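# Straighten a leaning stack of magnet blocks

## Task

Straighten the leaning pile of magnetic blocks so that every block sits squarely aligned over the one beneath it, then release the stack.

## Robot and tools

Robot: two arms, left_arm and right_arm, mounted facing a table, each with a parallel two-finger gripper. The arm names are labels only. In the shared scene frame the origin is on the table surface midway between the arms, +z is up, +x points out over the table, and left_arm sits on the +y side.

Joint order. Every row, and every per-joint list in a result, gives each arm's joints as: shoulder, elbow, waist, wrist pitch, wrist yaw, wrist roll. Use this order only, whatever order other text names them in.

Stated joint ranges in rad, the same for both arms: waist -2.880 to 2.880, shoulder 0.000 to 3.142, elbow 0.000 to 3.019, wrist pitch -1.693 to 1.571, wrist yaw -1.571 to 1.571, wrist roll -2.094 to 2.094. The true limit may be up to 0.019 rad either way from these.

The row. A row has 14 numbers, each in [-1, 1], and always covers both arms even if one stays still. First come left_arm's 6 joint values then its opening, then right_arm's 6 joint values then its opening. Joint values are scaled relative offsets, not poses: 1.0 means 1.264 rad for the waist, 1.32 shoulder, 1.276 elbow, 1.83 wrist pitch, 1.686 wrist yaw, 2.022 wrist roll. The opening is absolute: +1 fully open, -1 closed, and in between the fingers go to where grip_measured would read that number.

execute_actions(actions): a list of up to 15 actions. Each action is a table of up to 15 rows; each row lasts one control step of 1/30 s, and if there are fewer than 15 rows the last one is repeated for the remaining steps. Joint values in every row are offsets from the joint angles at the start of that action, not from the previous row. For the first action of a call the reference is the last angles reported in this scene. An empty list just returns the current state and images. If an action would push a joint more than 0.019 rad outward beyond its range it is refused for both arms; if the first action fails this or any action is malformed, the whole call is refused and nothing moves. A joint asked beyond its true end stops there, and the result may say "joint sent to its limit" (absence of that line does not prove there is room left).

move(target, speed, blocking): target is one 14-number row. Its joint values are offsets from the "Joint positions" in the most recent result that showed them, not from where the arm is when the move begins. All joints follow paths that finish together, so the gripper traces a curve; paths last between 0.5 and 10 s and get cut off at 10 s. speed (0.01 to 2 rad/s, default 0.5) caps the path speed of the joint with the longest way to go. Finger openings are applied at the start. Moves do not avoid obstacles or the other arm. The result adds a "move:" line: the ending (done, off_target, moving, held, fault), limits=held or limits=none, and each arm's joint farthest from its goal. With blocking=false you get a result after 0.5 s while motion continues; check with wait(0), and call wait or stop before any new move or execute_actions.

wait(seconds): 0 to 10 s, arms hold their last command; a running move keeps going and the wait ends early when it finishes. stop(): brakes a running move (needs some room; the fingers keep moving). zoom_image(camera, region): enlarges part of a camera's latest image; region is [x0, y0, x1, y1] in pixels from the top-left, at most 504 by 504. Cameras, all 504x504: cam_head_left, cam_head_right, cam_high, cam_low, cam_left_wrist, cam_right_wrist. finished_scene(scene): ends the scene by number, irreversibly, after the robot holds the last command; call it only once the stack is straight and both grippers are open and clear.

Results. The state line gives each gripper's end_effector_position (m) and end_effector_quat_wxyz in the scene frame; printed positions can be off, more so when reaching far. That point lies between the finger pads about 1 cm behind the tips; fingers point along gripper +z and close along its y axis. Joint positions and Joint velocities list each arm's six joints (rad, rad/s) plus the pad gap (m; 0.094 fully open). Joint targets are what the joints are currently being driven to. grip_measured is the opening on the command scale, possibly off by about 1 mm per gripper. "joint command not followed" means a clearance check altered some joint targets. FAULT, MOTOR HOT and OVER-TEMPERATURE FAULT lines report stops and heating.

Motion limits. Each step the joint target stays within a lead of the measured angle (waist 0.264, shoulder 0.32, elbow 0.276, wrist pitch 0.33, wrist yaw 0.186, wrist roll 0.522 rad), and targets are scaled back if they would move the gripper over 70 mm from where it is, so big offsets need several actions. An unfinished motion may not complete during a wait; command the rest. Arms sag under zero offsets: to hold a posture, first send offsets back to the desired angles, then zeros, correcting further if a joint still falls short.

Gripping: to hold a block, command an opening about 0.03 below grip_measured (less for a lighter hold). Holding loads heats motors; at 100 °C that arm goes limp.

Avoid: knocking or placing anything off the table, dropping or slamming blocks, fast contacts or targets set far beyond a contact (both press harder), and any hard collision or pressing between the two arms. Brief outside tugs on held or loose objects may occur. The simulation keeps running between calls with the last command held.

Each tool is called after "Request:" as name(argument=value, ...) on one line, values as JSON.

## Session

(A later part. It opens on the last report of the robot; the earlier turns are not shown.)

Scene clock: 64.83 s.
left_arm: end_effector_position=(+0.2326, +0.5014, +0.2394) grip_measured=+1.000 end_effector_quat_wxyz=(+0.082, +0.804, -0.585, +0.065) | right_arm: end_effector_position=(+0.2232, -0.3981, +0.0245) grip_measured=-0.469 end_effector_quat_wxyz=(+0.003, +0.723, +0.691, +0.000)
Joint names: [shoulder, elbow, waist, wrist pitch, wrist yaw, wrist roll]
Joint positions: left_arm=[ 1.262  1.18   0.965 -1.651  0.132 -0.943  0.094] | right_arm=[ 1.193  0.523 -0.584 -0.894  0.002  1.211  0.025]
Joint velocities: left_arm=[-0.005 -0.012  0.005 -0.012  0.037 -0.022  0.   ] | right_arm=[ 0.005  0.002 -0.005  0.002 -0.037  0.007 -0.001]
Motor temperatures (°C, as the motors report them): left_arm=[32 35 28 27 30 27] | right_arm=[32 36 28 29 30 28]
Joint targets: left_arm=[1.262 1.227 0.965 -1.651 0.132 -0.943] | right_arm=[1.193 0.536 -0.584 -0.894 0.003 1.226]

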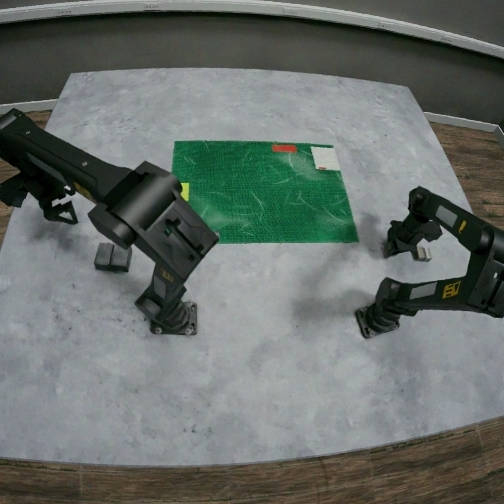

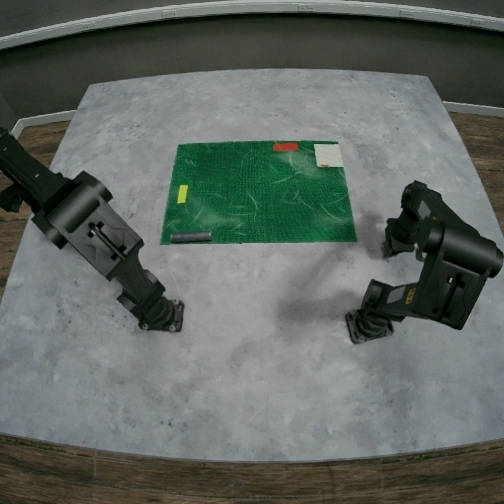

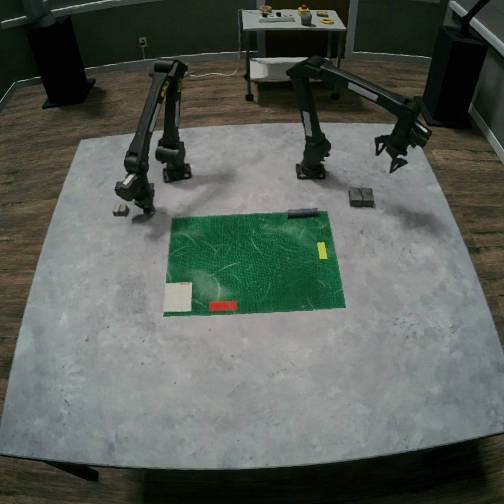

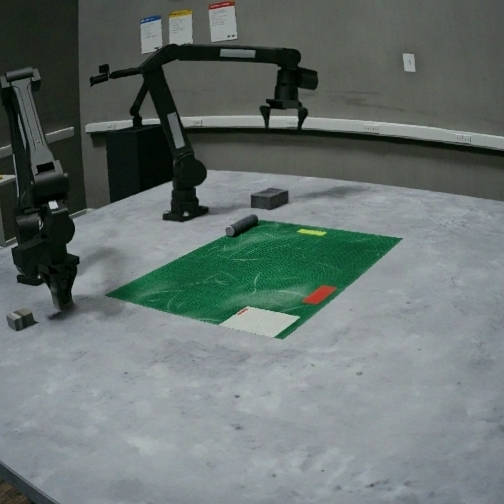

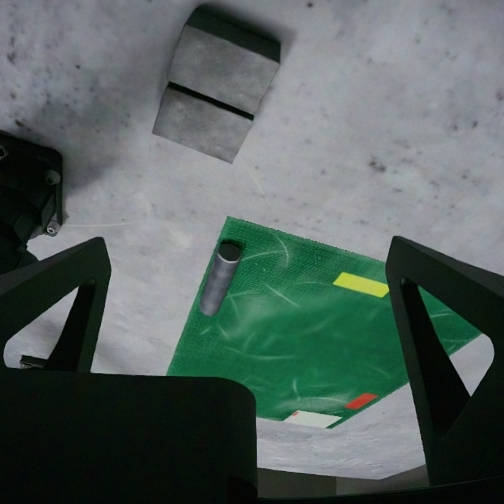

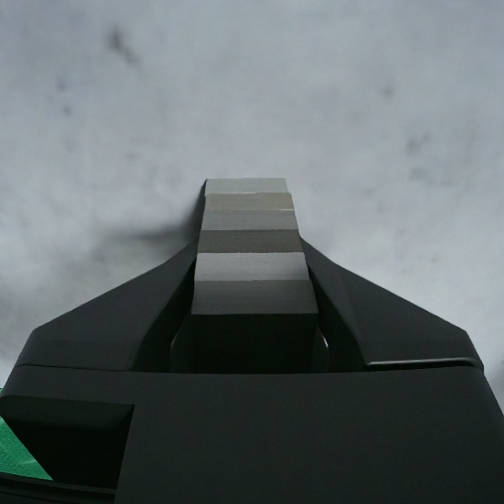

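Request:
execute_actions(actions=[[[0,0.037,0,0,0,0,1,0,0.01,0,0.0105,0,0.006,-0.53]]])

Request:
zoom_image(camera="cam_right_wrist", region=[170,150,330,310])

Scene clock: 66.37 s.
left_arm: end_effector_position=(+0.2326, +0.5014, +0.2394) grip_measured=+1.000 end_effector_quat_wxyz=(+0.082, +0.804, -0.585, +0.065) | right_arm: end_effector_position=(+0.2233, -0.3981, +0.0245) grip_measured=-0.469 end_effector_quat_wxyz=(+0.004, +0.723, +0.691, +0.000)
Joint names: [shoulder, elbow, waist, wrist pitch, wrist yaw, wrist roll]
Joint positions: left_arm=[ 1.262  1.18   0.965 -1.651  0.132 -0.943  0.094] | right_arm=[ 1.193  0.523 -0.584 -0.894  0.002  1.212  0.025]
Joint velocities: left_arm=[-0.005 -0.002 -0.005  0.012 -0.007  0.007  0.   ] | right_arm=[-0.015  0.012 -0.005 -0.017 -0.11  -0.066 -0.   ]
Motor temperatures (°C, as the motors report them): left_arm=[32 35 28 27 30 27] | right_arm=[32 36 28 29 30 28]
Joint targets: left_arm=[1.262 1.227 0.965 -1.651 0.132 -0.943] | right_arm=[1.193 0.536 -0.584 -0.875 0.002 1.223]

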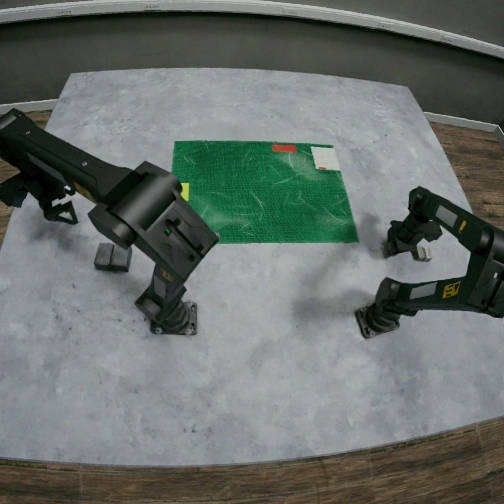

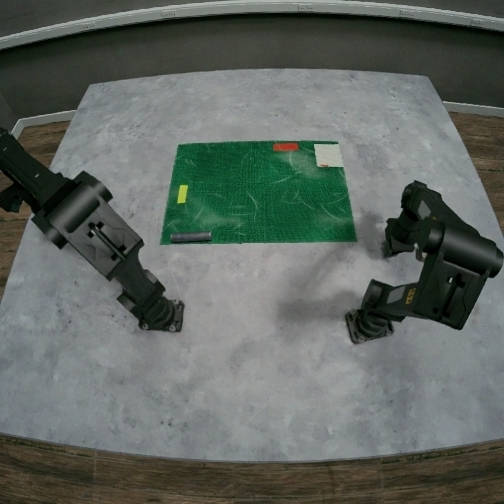

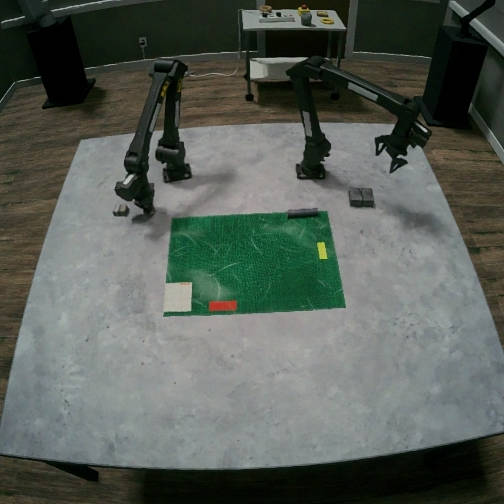

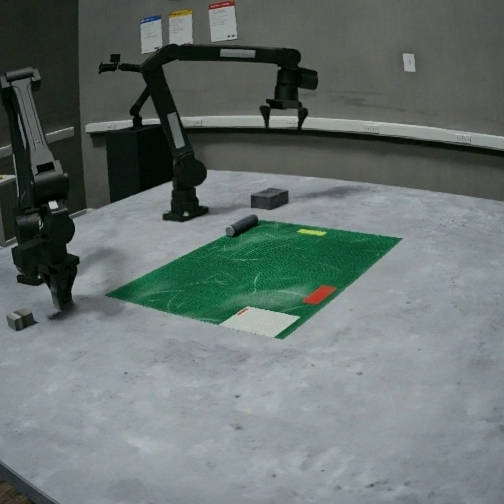

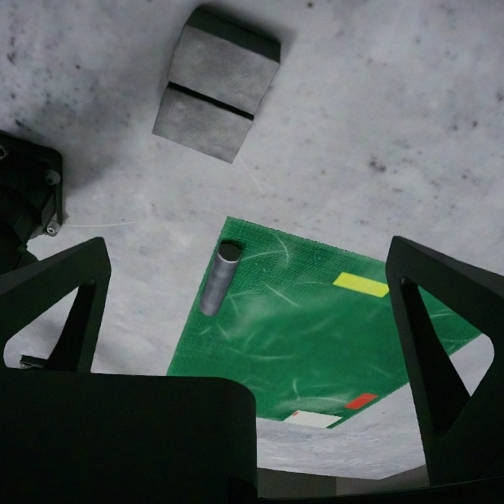

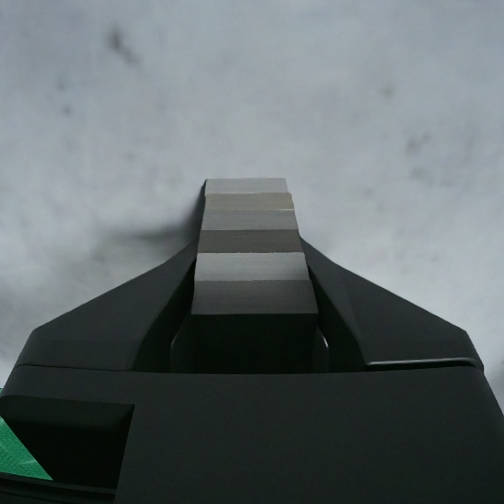

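Region (170, 150, 330, 310) of cam_right_wrist's 504x504 image, scaled by 3.150, with more detail than that image has.

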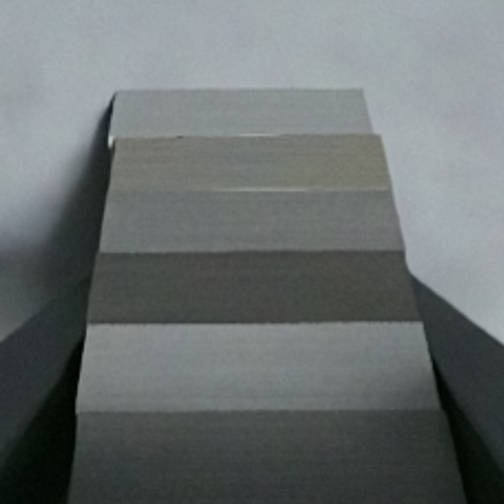

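Request:
execute_actions(actions=[[[0,0.037,0,0,0,0,1,0,0.01,0,0,0,0,-0.2]],[[0,0.037,0,0,0,0,1,0.023,-0.011,0,0.029,0,0,-0.2]],[[0,0.037,0,0,0,0,1,0,0.01,0,0,0,0,-0.42]],[[0,0.037,0,0,0,0,1,0,0.01,0,0,0,0,-0.55]],[[0,0.037,0,0,0,0,1,0,0.01,0,0,0,0,0]]])

Request:
zoom_image(camera="cam_right_wrist", region=[150,170,350,370])

Scene clock: 70.00 s.
left_arm: end_effector_position=(+0.2326, +0.5014, +0.2394) grip_measured=+1.000 end_effector_quat_wxyz=(+0.082, +0.804, -0.585, +0.065) | right_arm: end_effector_position=(+0.2224, -0.3977, +0.0143) grip_measured=-0.003 end_effector_quat_wxyz=(+0.002, +0.723, +0.691, -0.000)
Joint names: [shoulder, elbow, waist, wrist pitch, wrist yaw, wrist roll]
Joint positions: left_arm=[ 1.262  1.18   0.965 -1.651  0.132 -0.943  0.094] | right_arm=[ 1.218  0.507 -0.584 -0.855  0.002  1.212  0.047]
Joint velocities: left_arm=[-0.005 -0.007 -0.015  0.007 -0.037 -0.007  0.   ] | right_arm=[-0.005  0.002  0.005  0.002 -0.095 -0.007  0.001]
Motor temperatures (°C, as the motors report them): left_arm=[32 36 28 27 30 27] | right_arm=[32 36 28 29 30 28]
Joint targets: left_arm=[1.262 1.227 0.965 -1.651 0.132 -0.943] | right_arm=[1.218 0.520 -0.584 -0.855 0.002 1.212]

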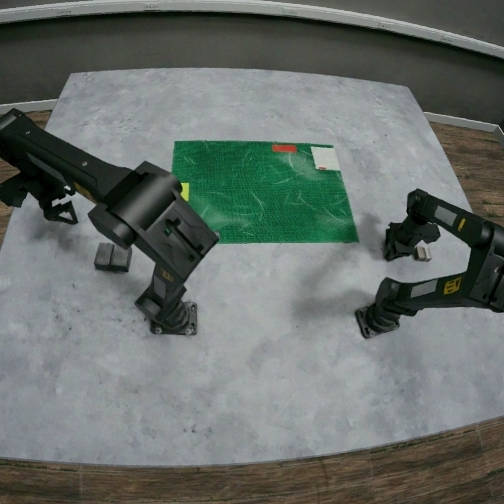

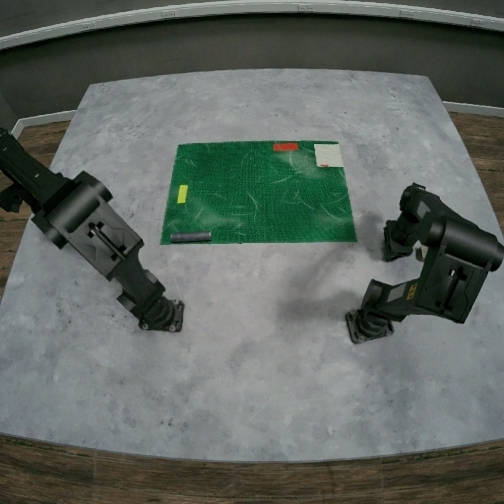

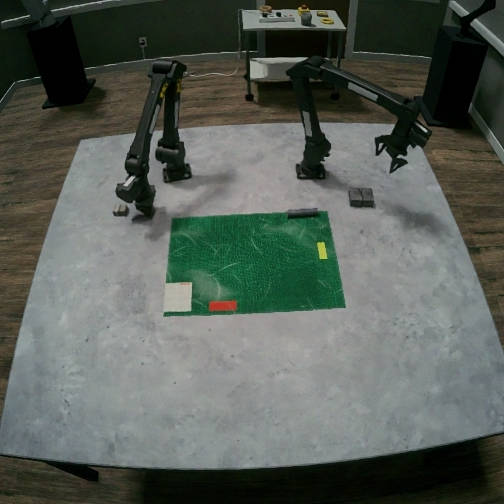

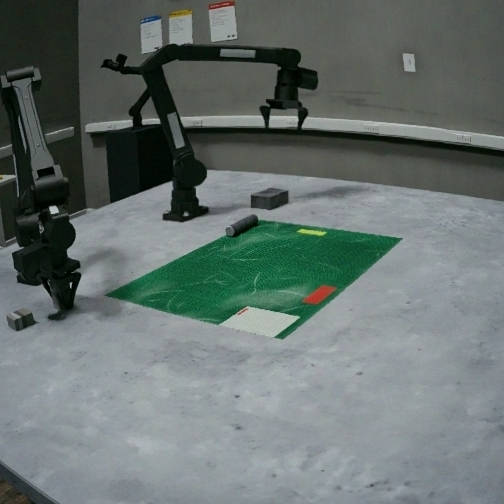

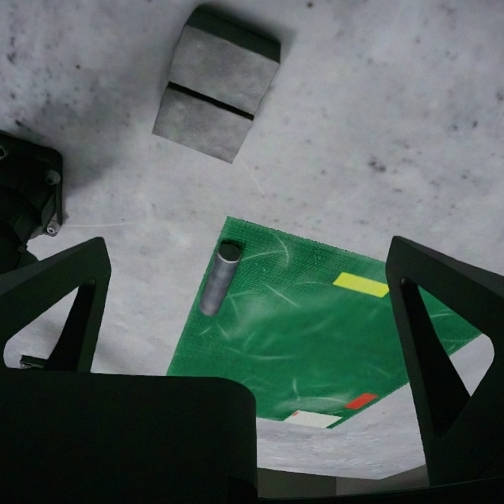

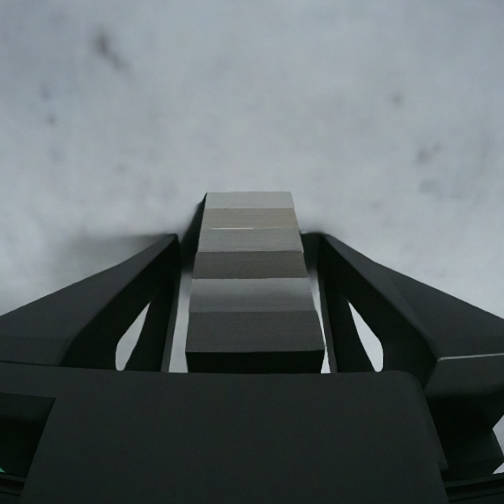

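Region (150, 170, 350, 370) of cam_right_wrist's 504x504 image, scaled by 2.520, with more detail than that image has.

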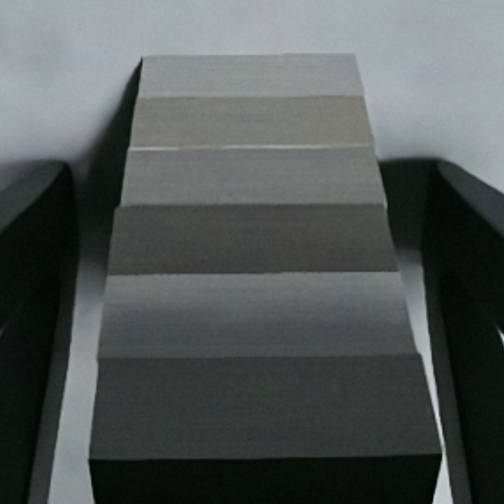

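Request:
move(target=[0,0.037,0,0,0,0,1,-0.0485,0.062,0,-0.0685,0,0,0], speed=0.2)

Request:
zoom_image(camera="cam_right_wrist", region=[150,130,350,330])

Scene clock: 71.73 s.
left_arm: end_effector_position=(+0.2325, +0.5012, +0.2391) grip_measured=+1.000 end_effector_quat_wxyz=(+0.082, +0.804, -0.585, +0.065) | right_arm: end_effector_position=(+0.2201, -0.3967, +0.0388) grip_measured=-0.003 end_effector_quat_wxyz=(-0.005, +0.723, +0.691, -0.003)
Joint names: [shoulder, elbow, waist, wrist pitch, wrist yaw, wrist roll]
Joint positions: left_arm=[ 1.262  1.179  0.965 -1.651  0.132 -0.943  0.094] | right_arm=[ 1.162  0.547 -0.584 -0.967  0.002  1.212  0.047]
Joint velocities: left_arm=[ 0.005 -0.007  0.005 -0.032  0.037  0.051  0.   ] | right_arm=[-0.005  0.002 -0.015 -0.007  0.007  0.037  0.001]
Motor temperatures (°C, as the motors report them): left_arm=[32 36 28 27 30 27] | right_arm=[32 36 28 29 30 28]
Joint targets: left_arm=[1.262 1.227 0.965 -1.651 0.132 -0.943] | right_arm=[1.154 0.586 -0.584 -0.981 0.002 1.212]
move: off_target (left_arm, right_arm); limits=none; left_arm: farthest joint: the elbow, 0.048 radians from its target (0.048 radians at the start); right_arm: farthest joint: the elbow, 0.039 radians from its target (0.079 radians at the start)

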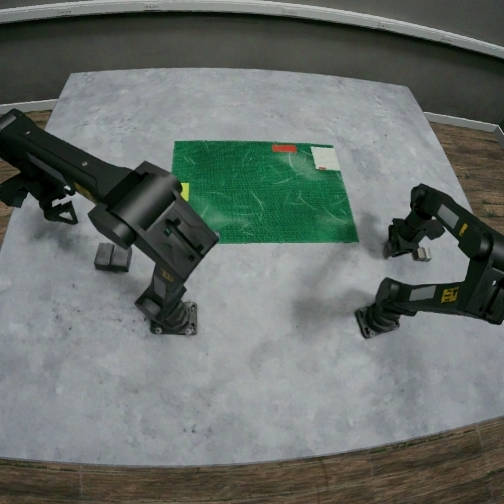

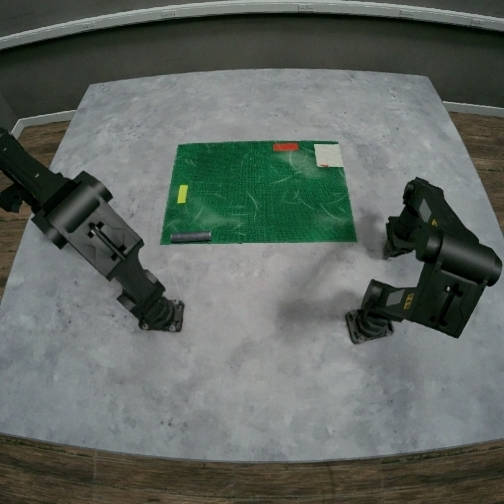

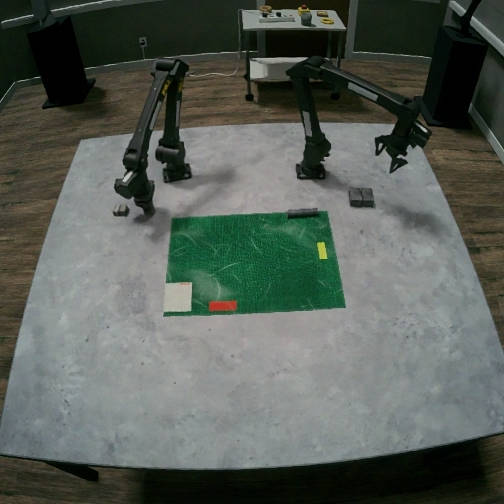

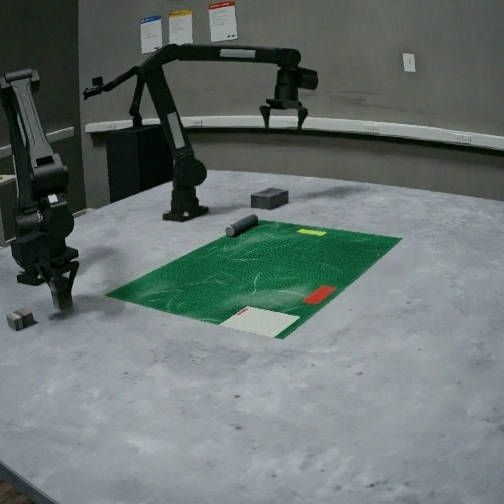

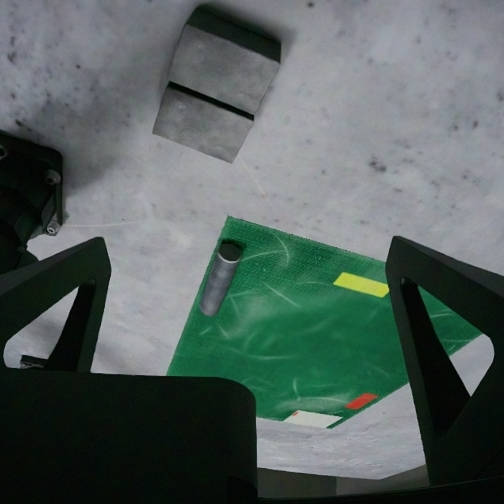

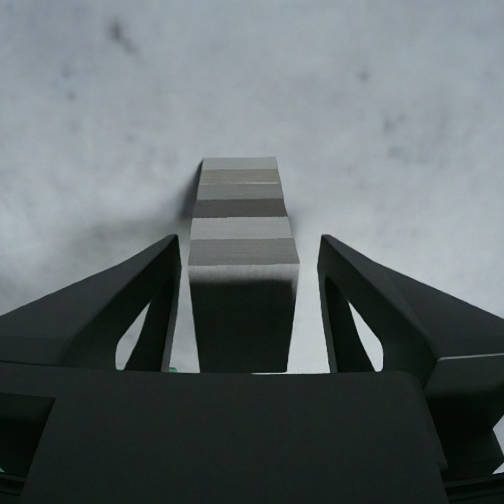

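Region (150, 130, 350, 330) of cam_right_wrist's 504x504 image, scaled by 2.520, with more detail than that image has.

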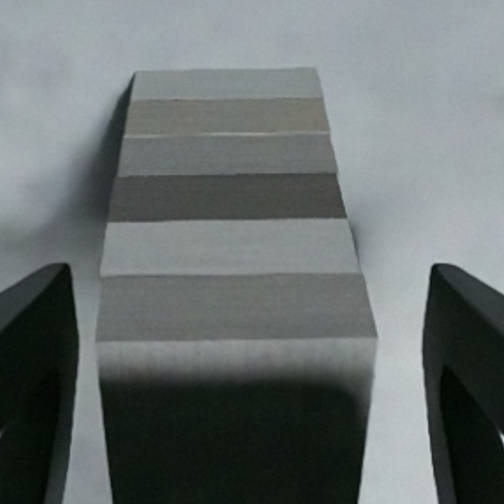

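Centre 240 → needs +10 px (0.014 rad).

Request:
execute_actions(actions=[[[0,0.037,0,0,0,0,1,0,0.015,0,0.0155,0,0,-0.2]]])

Request:
zoom_image(camera="cam_right_wrist", region=[150,130,350,330])

Scene clock: 72.77 s.
left_arm: end_effector_position=(+0.2325, +0.5012, +0.2391) grip_measured=+1.000 end_effector_quat_wxyz=(+0.082, +0.804, -0.585, +0.065) | right_arm: end_effector_position=(+0.2232, -0.3980, +0.0388) grip_measured=-0.197 end_effector_quat_wxyz=(+0.001, +0.723, +0.691, -0.000)
Joint names: [shoulder, elbow, waist, wrist pitch, wrist yaw, wrist roll]
Joint positions: left_arm=[ 1.262  1.179  0.965 -1.651  0.132 -0.943  0.094] | right_arm=[ 1.162  0.547 -0.584 -0.953  0.002  1.212  0.038]
Joint velocities: left_arm=[-0.005  0.002 -0.005 -0.012 -0.022 -0.037  0.   ] | right_arm=[-0.015 -0.002 -0.005 -0.007 -0.139 -0.037  0.   ]
Motor temperatures (°C, as the motors report them): left_arm=[32 36 28 27 30 27] | right_arm=[32 36 28 29 30 28]
Joint targets: left_arm=[1.262 1.226 0.965 -1.651 0.132 -0.943] | right_arm=[1.162 0.566 -0.584 -0.939 0.002 1.212]

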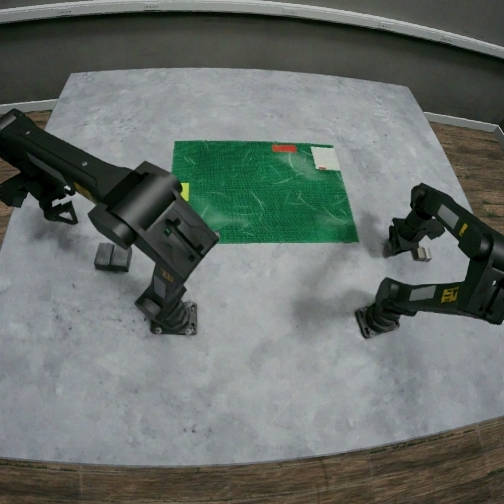

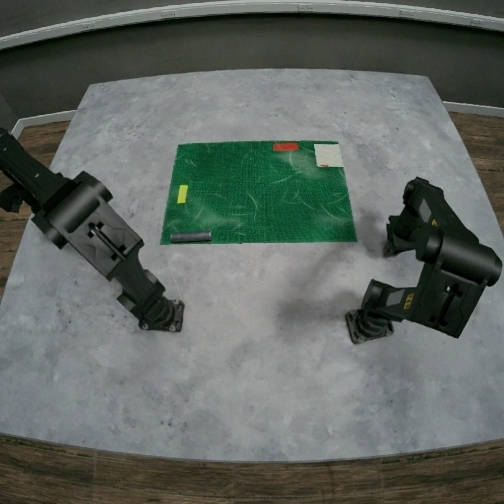

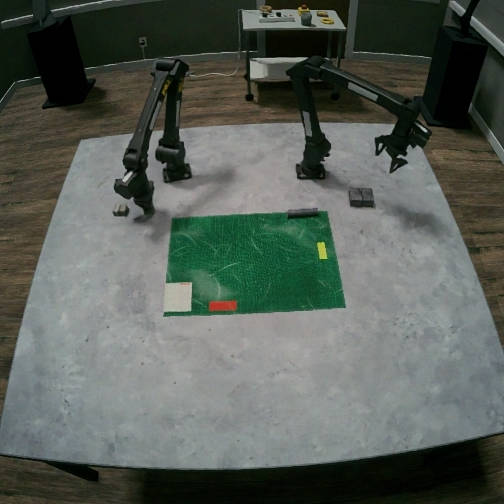

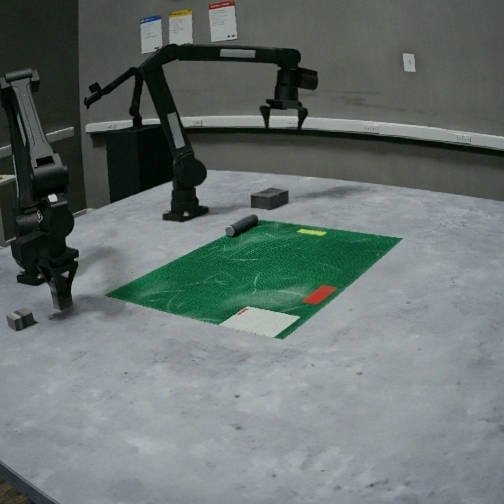

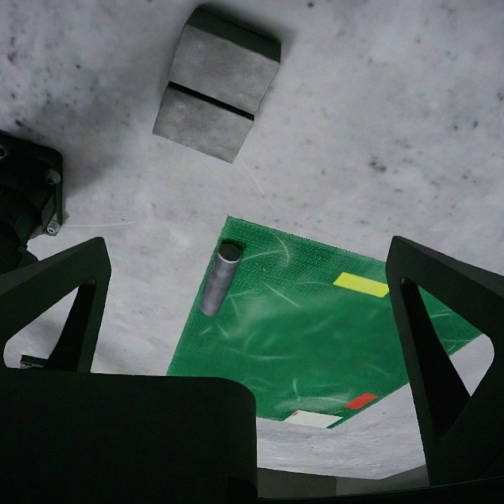

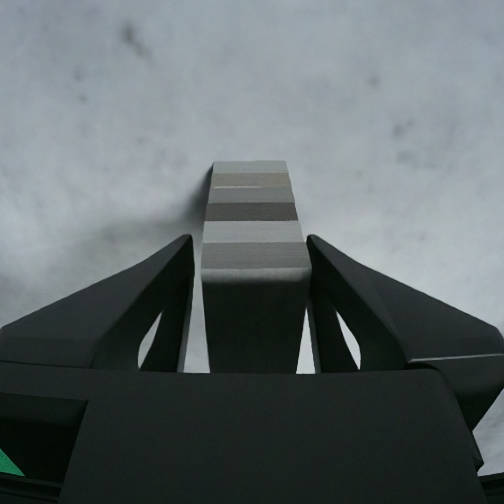

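Region (150, 130, 350, 330) of cam_right_wrist's 504x504 image, scaled by 2.520, with more detail than that image has.

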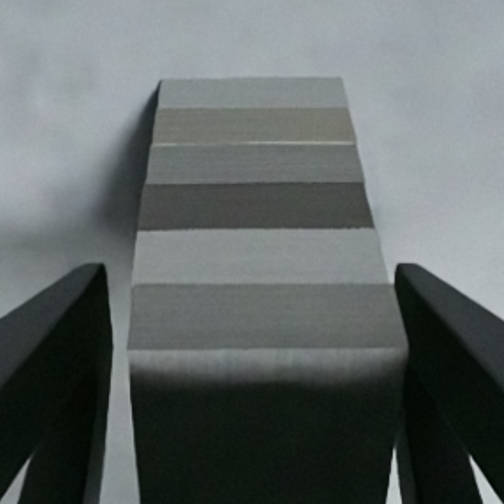

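Request:
execute_actions(actions=[[[0,0.037,0,0,0,0,1,0,0.015,0,0,0,0,-0.4]],[[0,0.037,0,0,0,0,1,0,0.015,0,0,0,0,-0.52]],[[0,0.037,0,0,0,0,1,0,0.015,0,0,0,0,0.8]]])

Request:
zoom_image(camera="cam_right_wrist", region=[150,130,350,330])

Request:
move(target=[0,0.037,0,0,0,0,1,-0.095,0.12,0,-0.135,0,0,0.9], speed=0.4)

Request:
zoom_image(camera="cam_low", region=[25,255,95,320])

Scene clock: 75.40 s.
left_arm: end_effector_position=(+0.2325, +0.5012, +0.2391) grip_measured=+1.000 end_effector_quat_wxyz=(+0.082, +0.804, -0.585, +0.065) | right_arm: end_effector_position=(+0.2231, -0.3981, +0.0388) grip_measured=+0.797 end_effector_quat_wxyz=(+0.002, +0.723, +0.691, -0.001)
Joint names: [shoulder, elbow, waist, wrist pitch, wrist yaw, wrist roll]
Joint positions: left_arm=[ 1.262  1.179  0.965 -1.651  0.132 -0.943  0.094] | right_arm=[ 1.162  0.547 -0.584 -0.953  0.002  1.212  0.084]
Joint velocities: left_arm=[ 0.005  0.002 -0.024  0.002  0.051  0.037  0.   ] | right_arm=[-0.015 -0.012 -0.005 -0.007  0.022  0.037  0.   ]
Motor temperatures (°C, as the motors report them): left_arm=[32 36 28 27 30 27] | right_arm=[32 36 28 29 30 28]
Joint targets: left_arm=[1.262 1.226 0.965 -1.651 0.132 -0.943] | right_arm=[1.162 0.566 -0.584 -0.953 0.002 1.212]

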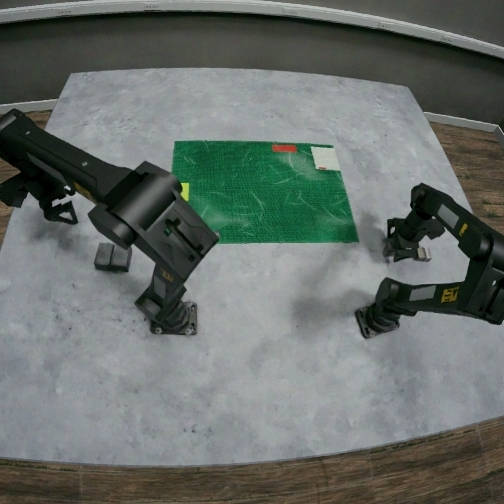

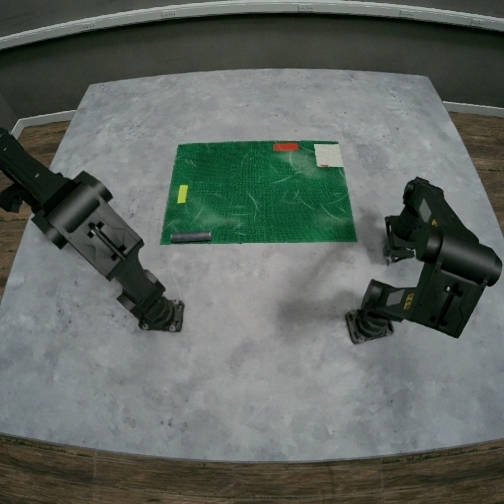

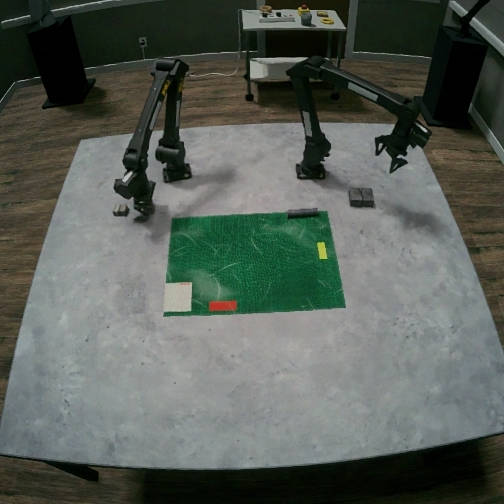

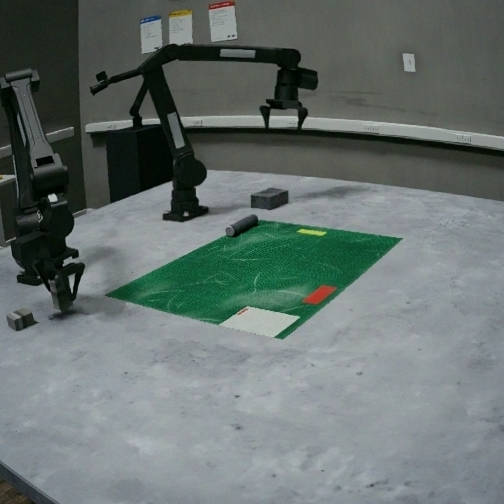

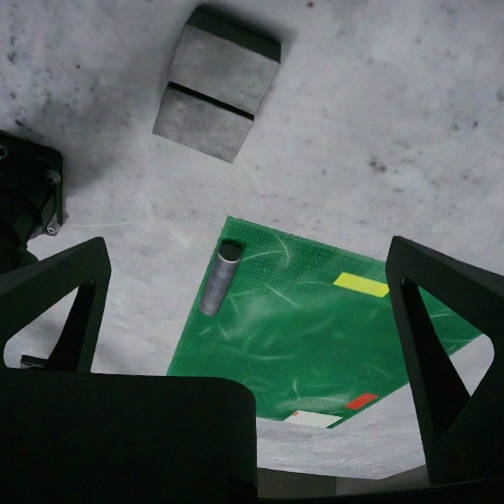

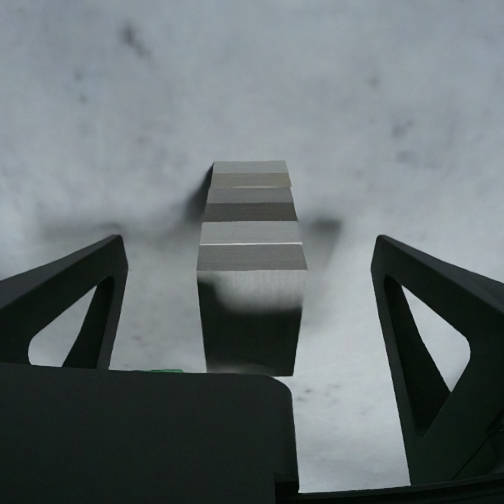

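Region (150, 130, 350, 330) of cam_right_wrist's 504x504 image, scaled by 2.520, with more detail than that image has.

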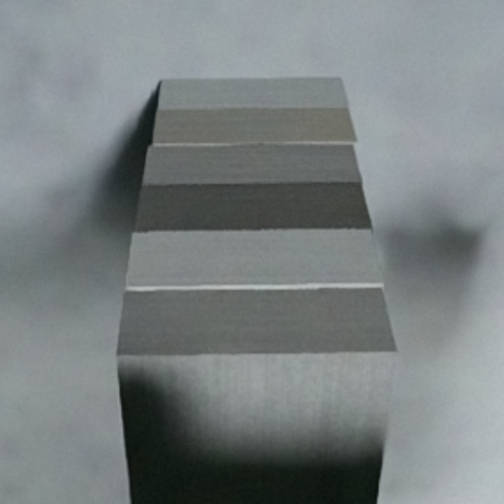

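Scene clock: 76.47 s.
left_arm: end_effector_position=(+0.2323, +0.5010, +0.2387) grip_measured=+1.000 end_effector_quat_wxyz=(+0.083, +0.804, -0.585, +0.065) | right_arm: end_effector_position=(+0.2210, -0.3971, +0.1037) grip_measured=+0.897 end_effector_quat_wxyz=(+0.002, +0.723, +0.691, -0.000)
Joint names: [shoulder, elbow, waist, wrist pitch, wrist yaw, wrist roll]
Joint positions: left_arm=[ 1.262  1.178  0.965 -1.651  0.132 -0.943  0.094] | right_arm=[ 1.039  0.659 -0.584 -1.187  0.002  1.212  0.089]
Joint velocities: left_arm=[-0.005  0.002  0.005 -0.007  0.007 -0.022  0.   ] | right_arm=[-0.005  0.002 -0.005 -0.002 -0.081  0.022 -0.001]
Motor temperatures (°C, as the motors report them): left_arm=[32 36 28 27 30 27] | right_arm=[32 36 28 29 30 28]
Joint targets: left_arm=[1.262 1.226 0.965 -1.651 0.132 -0.943] | right_arm=[1.037 0.700 -0.584 -1.201 0.002 1.212]
move: off_target (left_arm, right_arm); limits=none; left_arm: farthest joint: the elbow, 0.049 radians from its target (0.047 radians at the start); right_arm: farthest joint: the elbow, 0.041 radians from its target (0.153 radians at the start)

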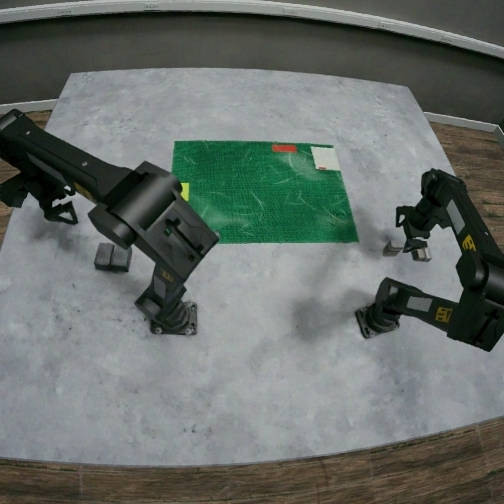

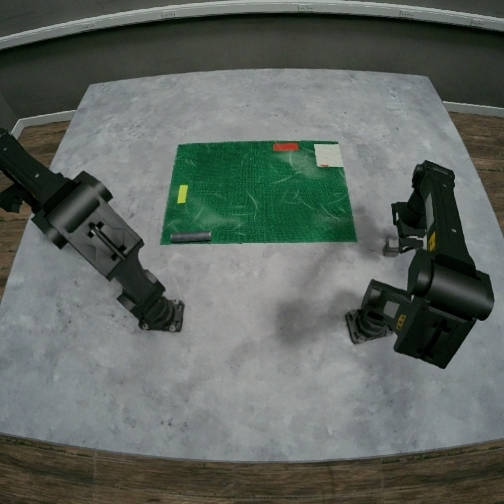

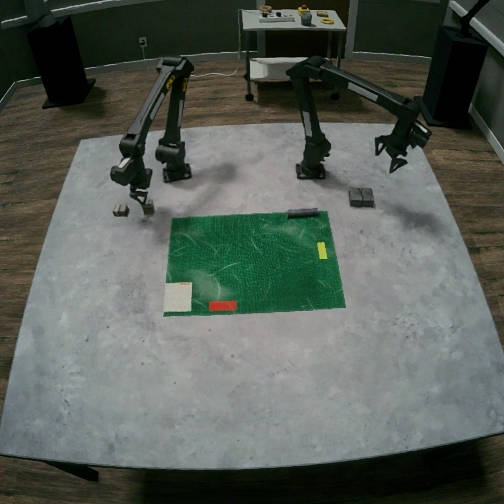

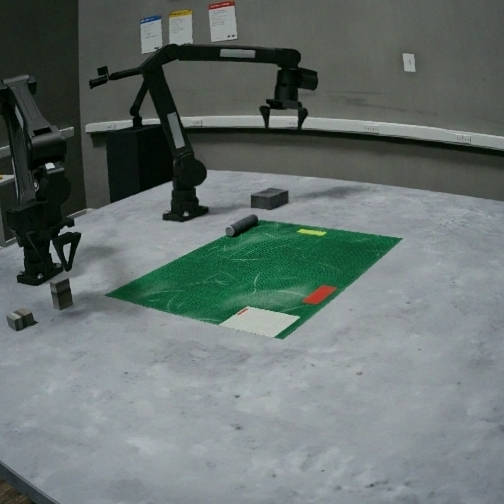

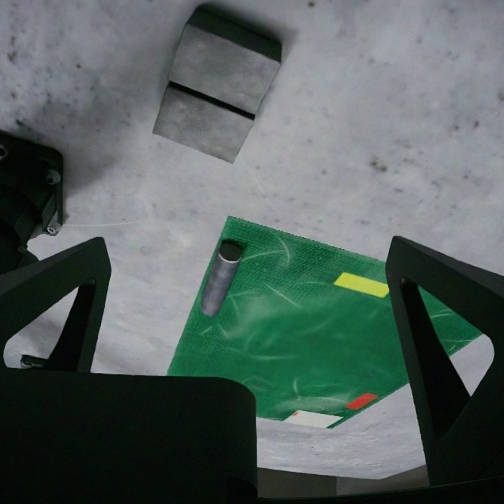

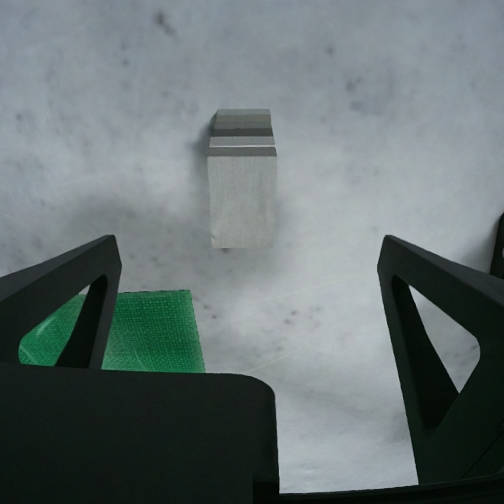

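Region (25, 255, 95, 320) of cam_low's 504x504 image, scaled by 7.200, with more detail than that image has; it fills the top 468 rows of this view, and the rest is white.

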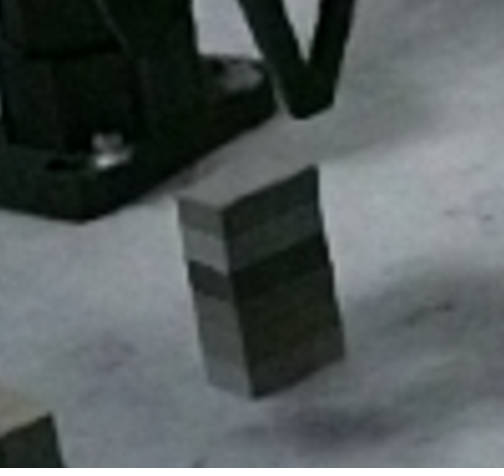

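All offsets are about half a millimetre.

Request:
finished_scene(scene=2)

The scene is finished: the task was done.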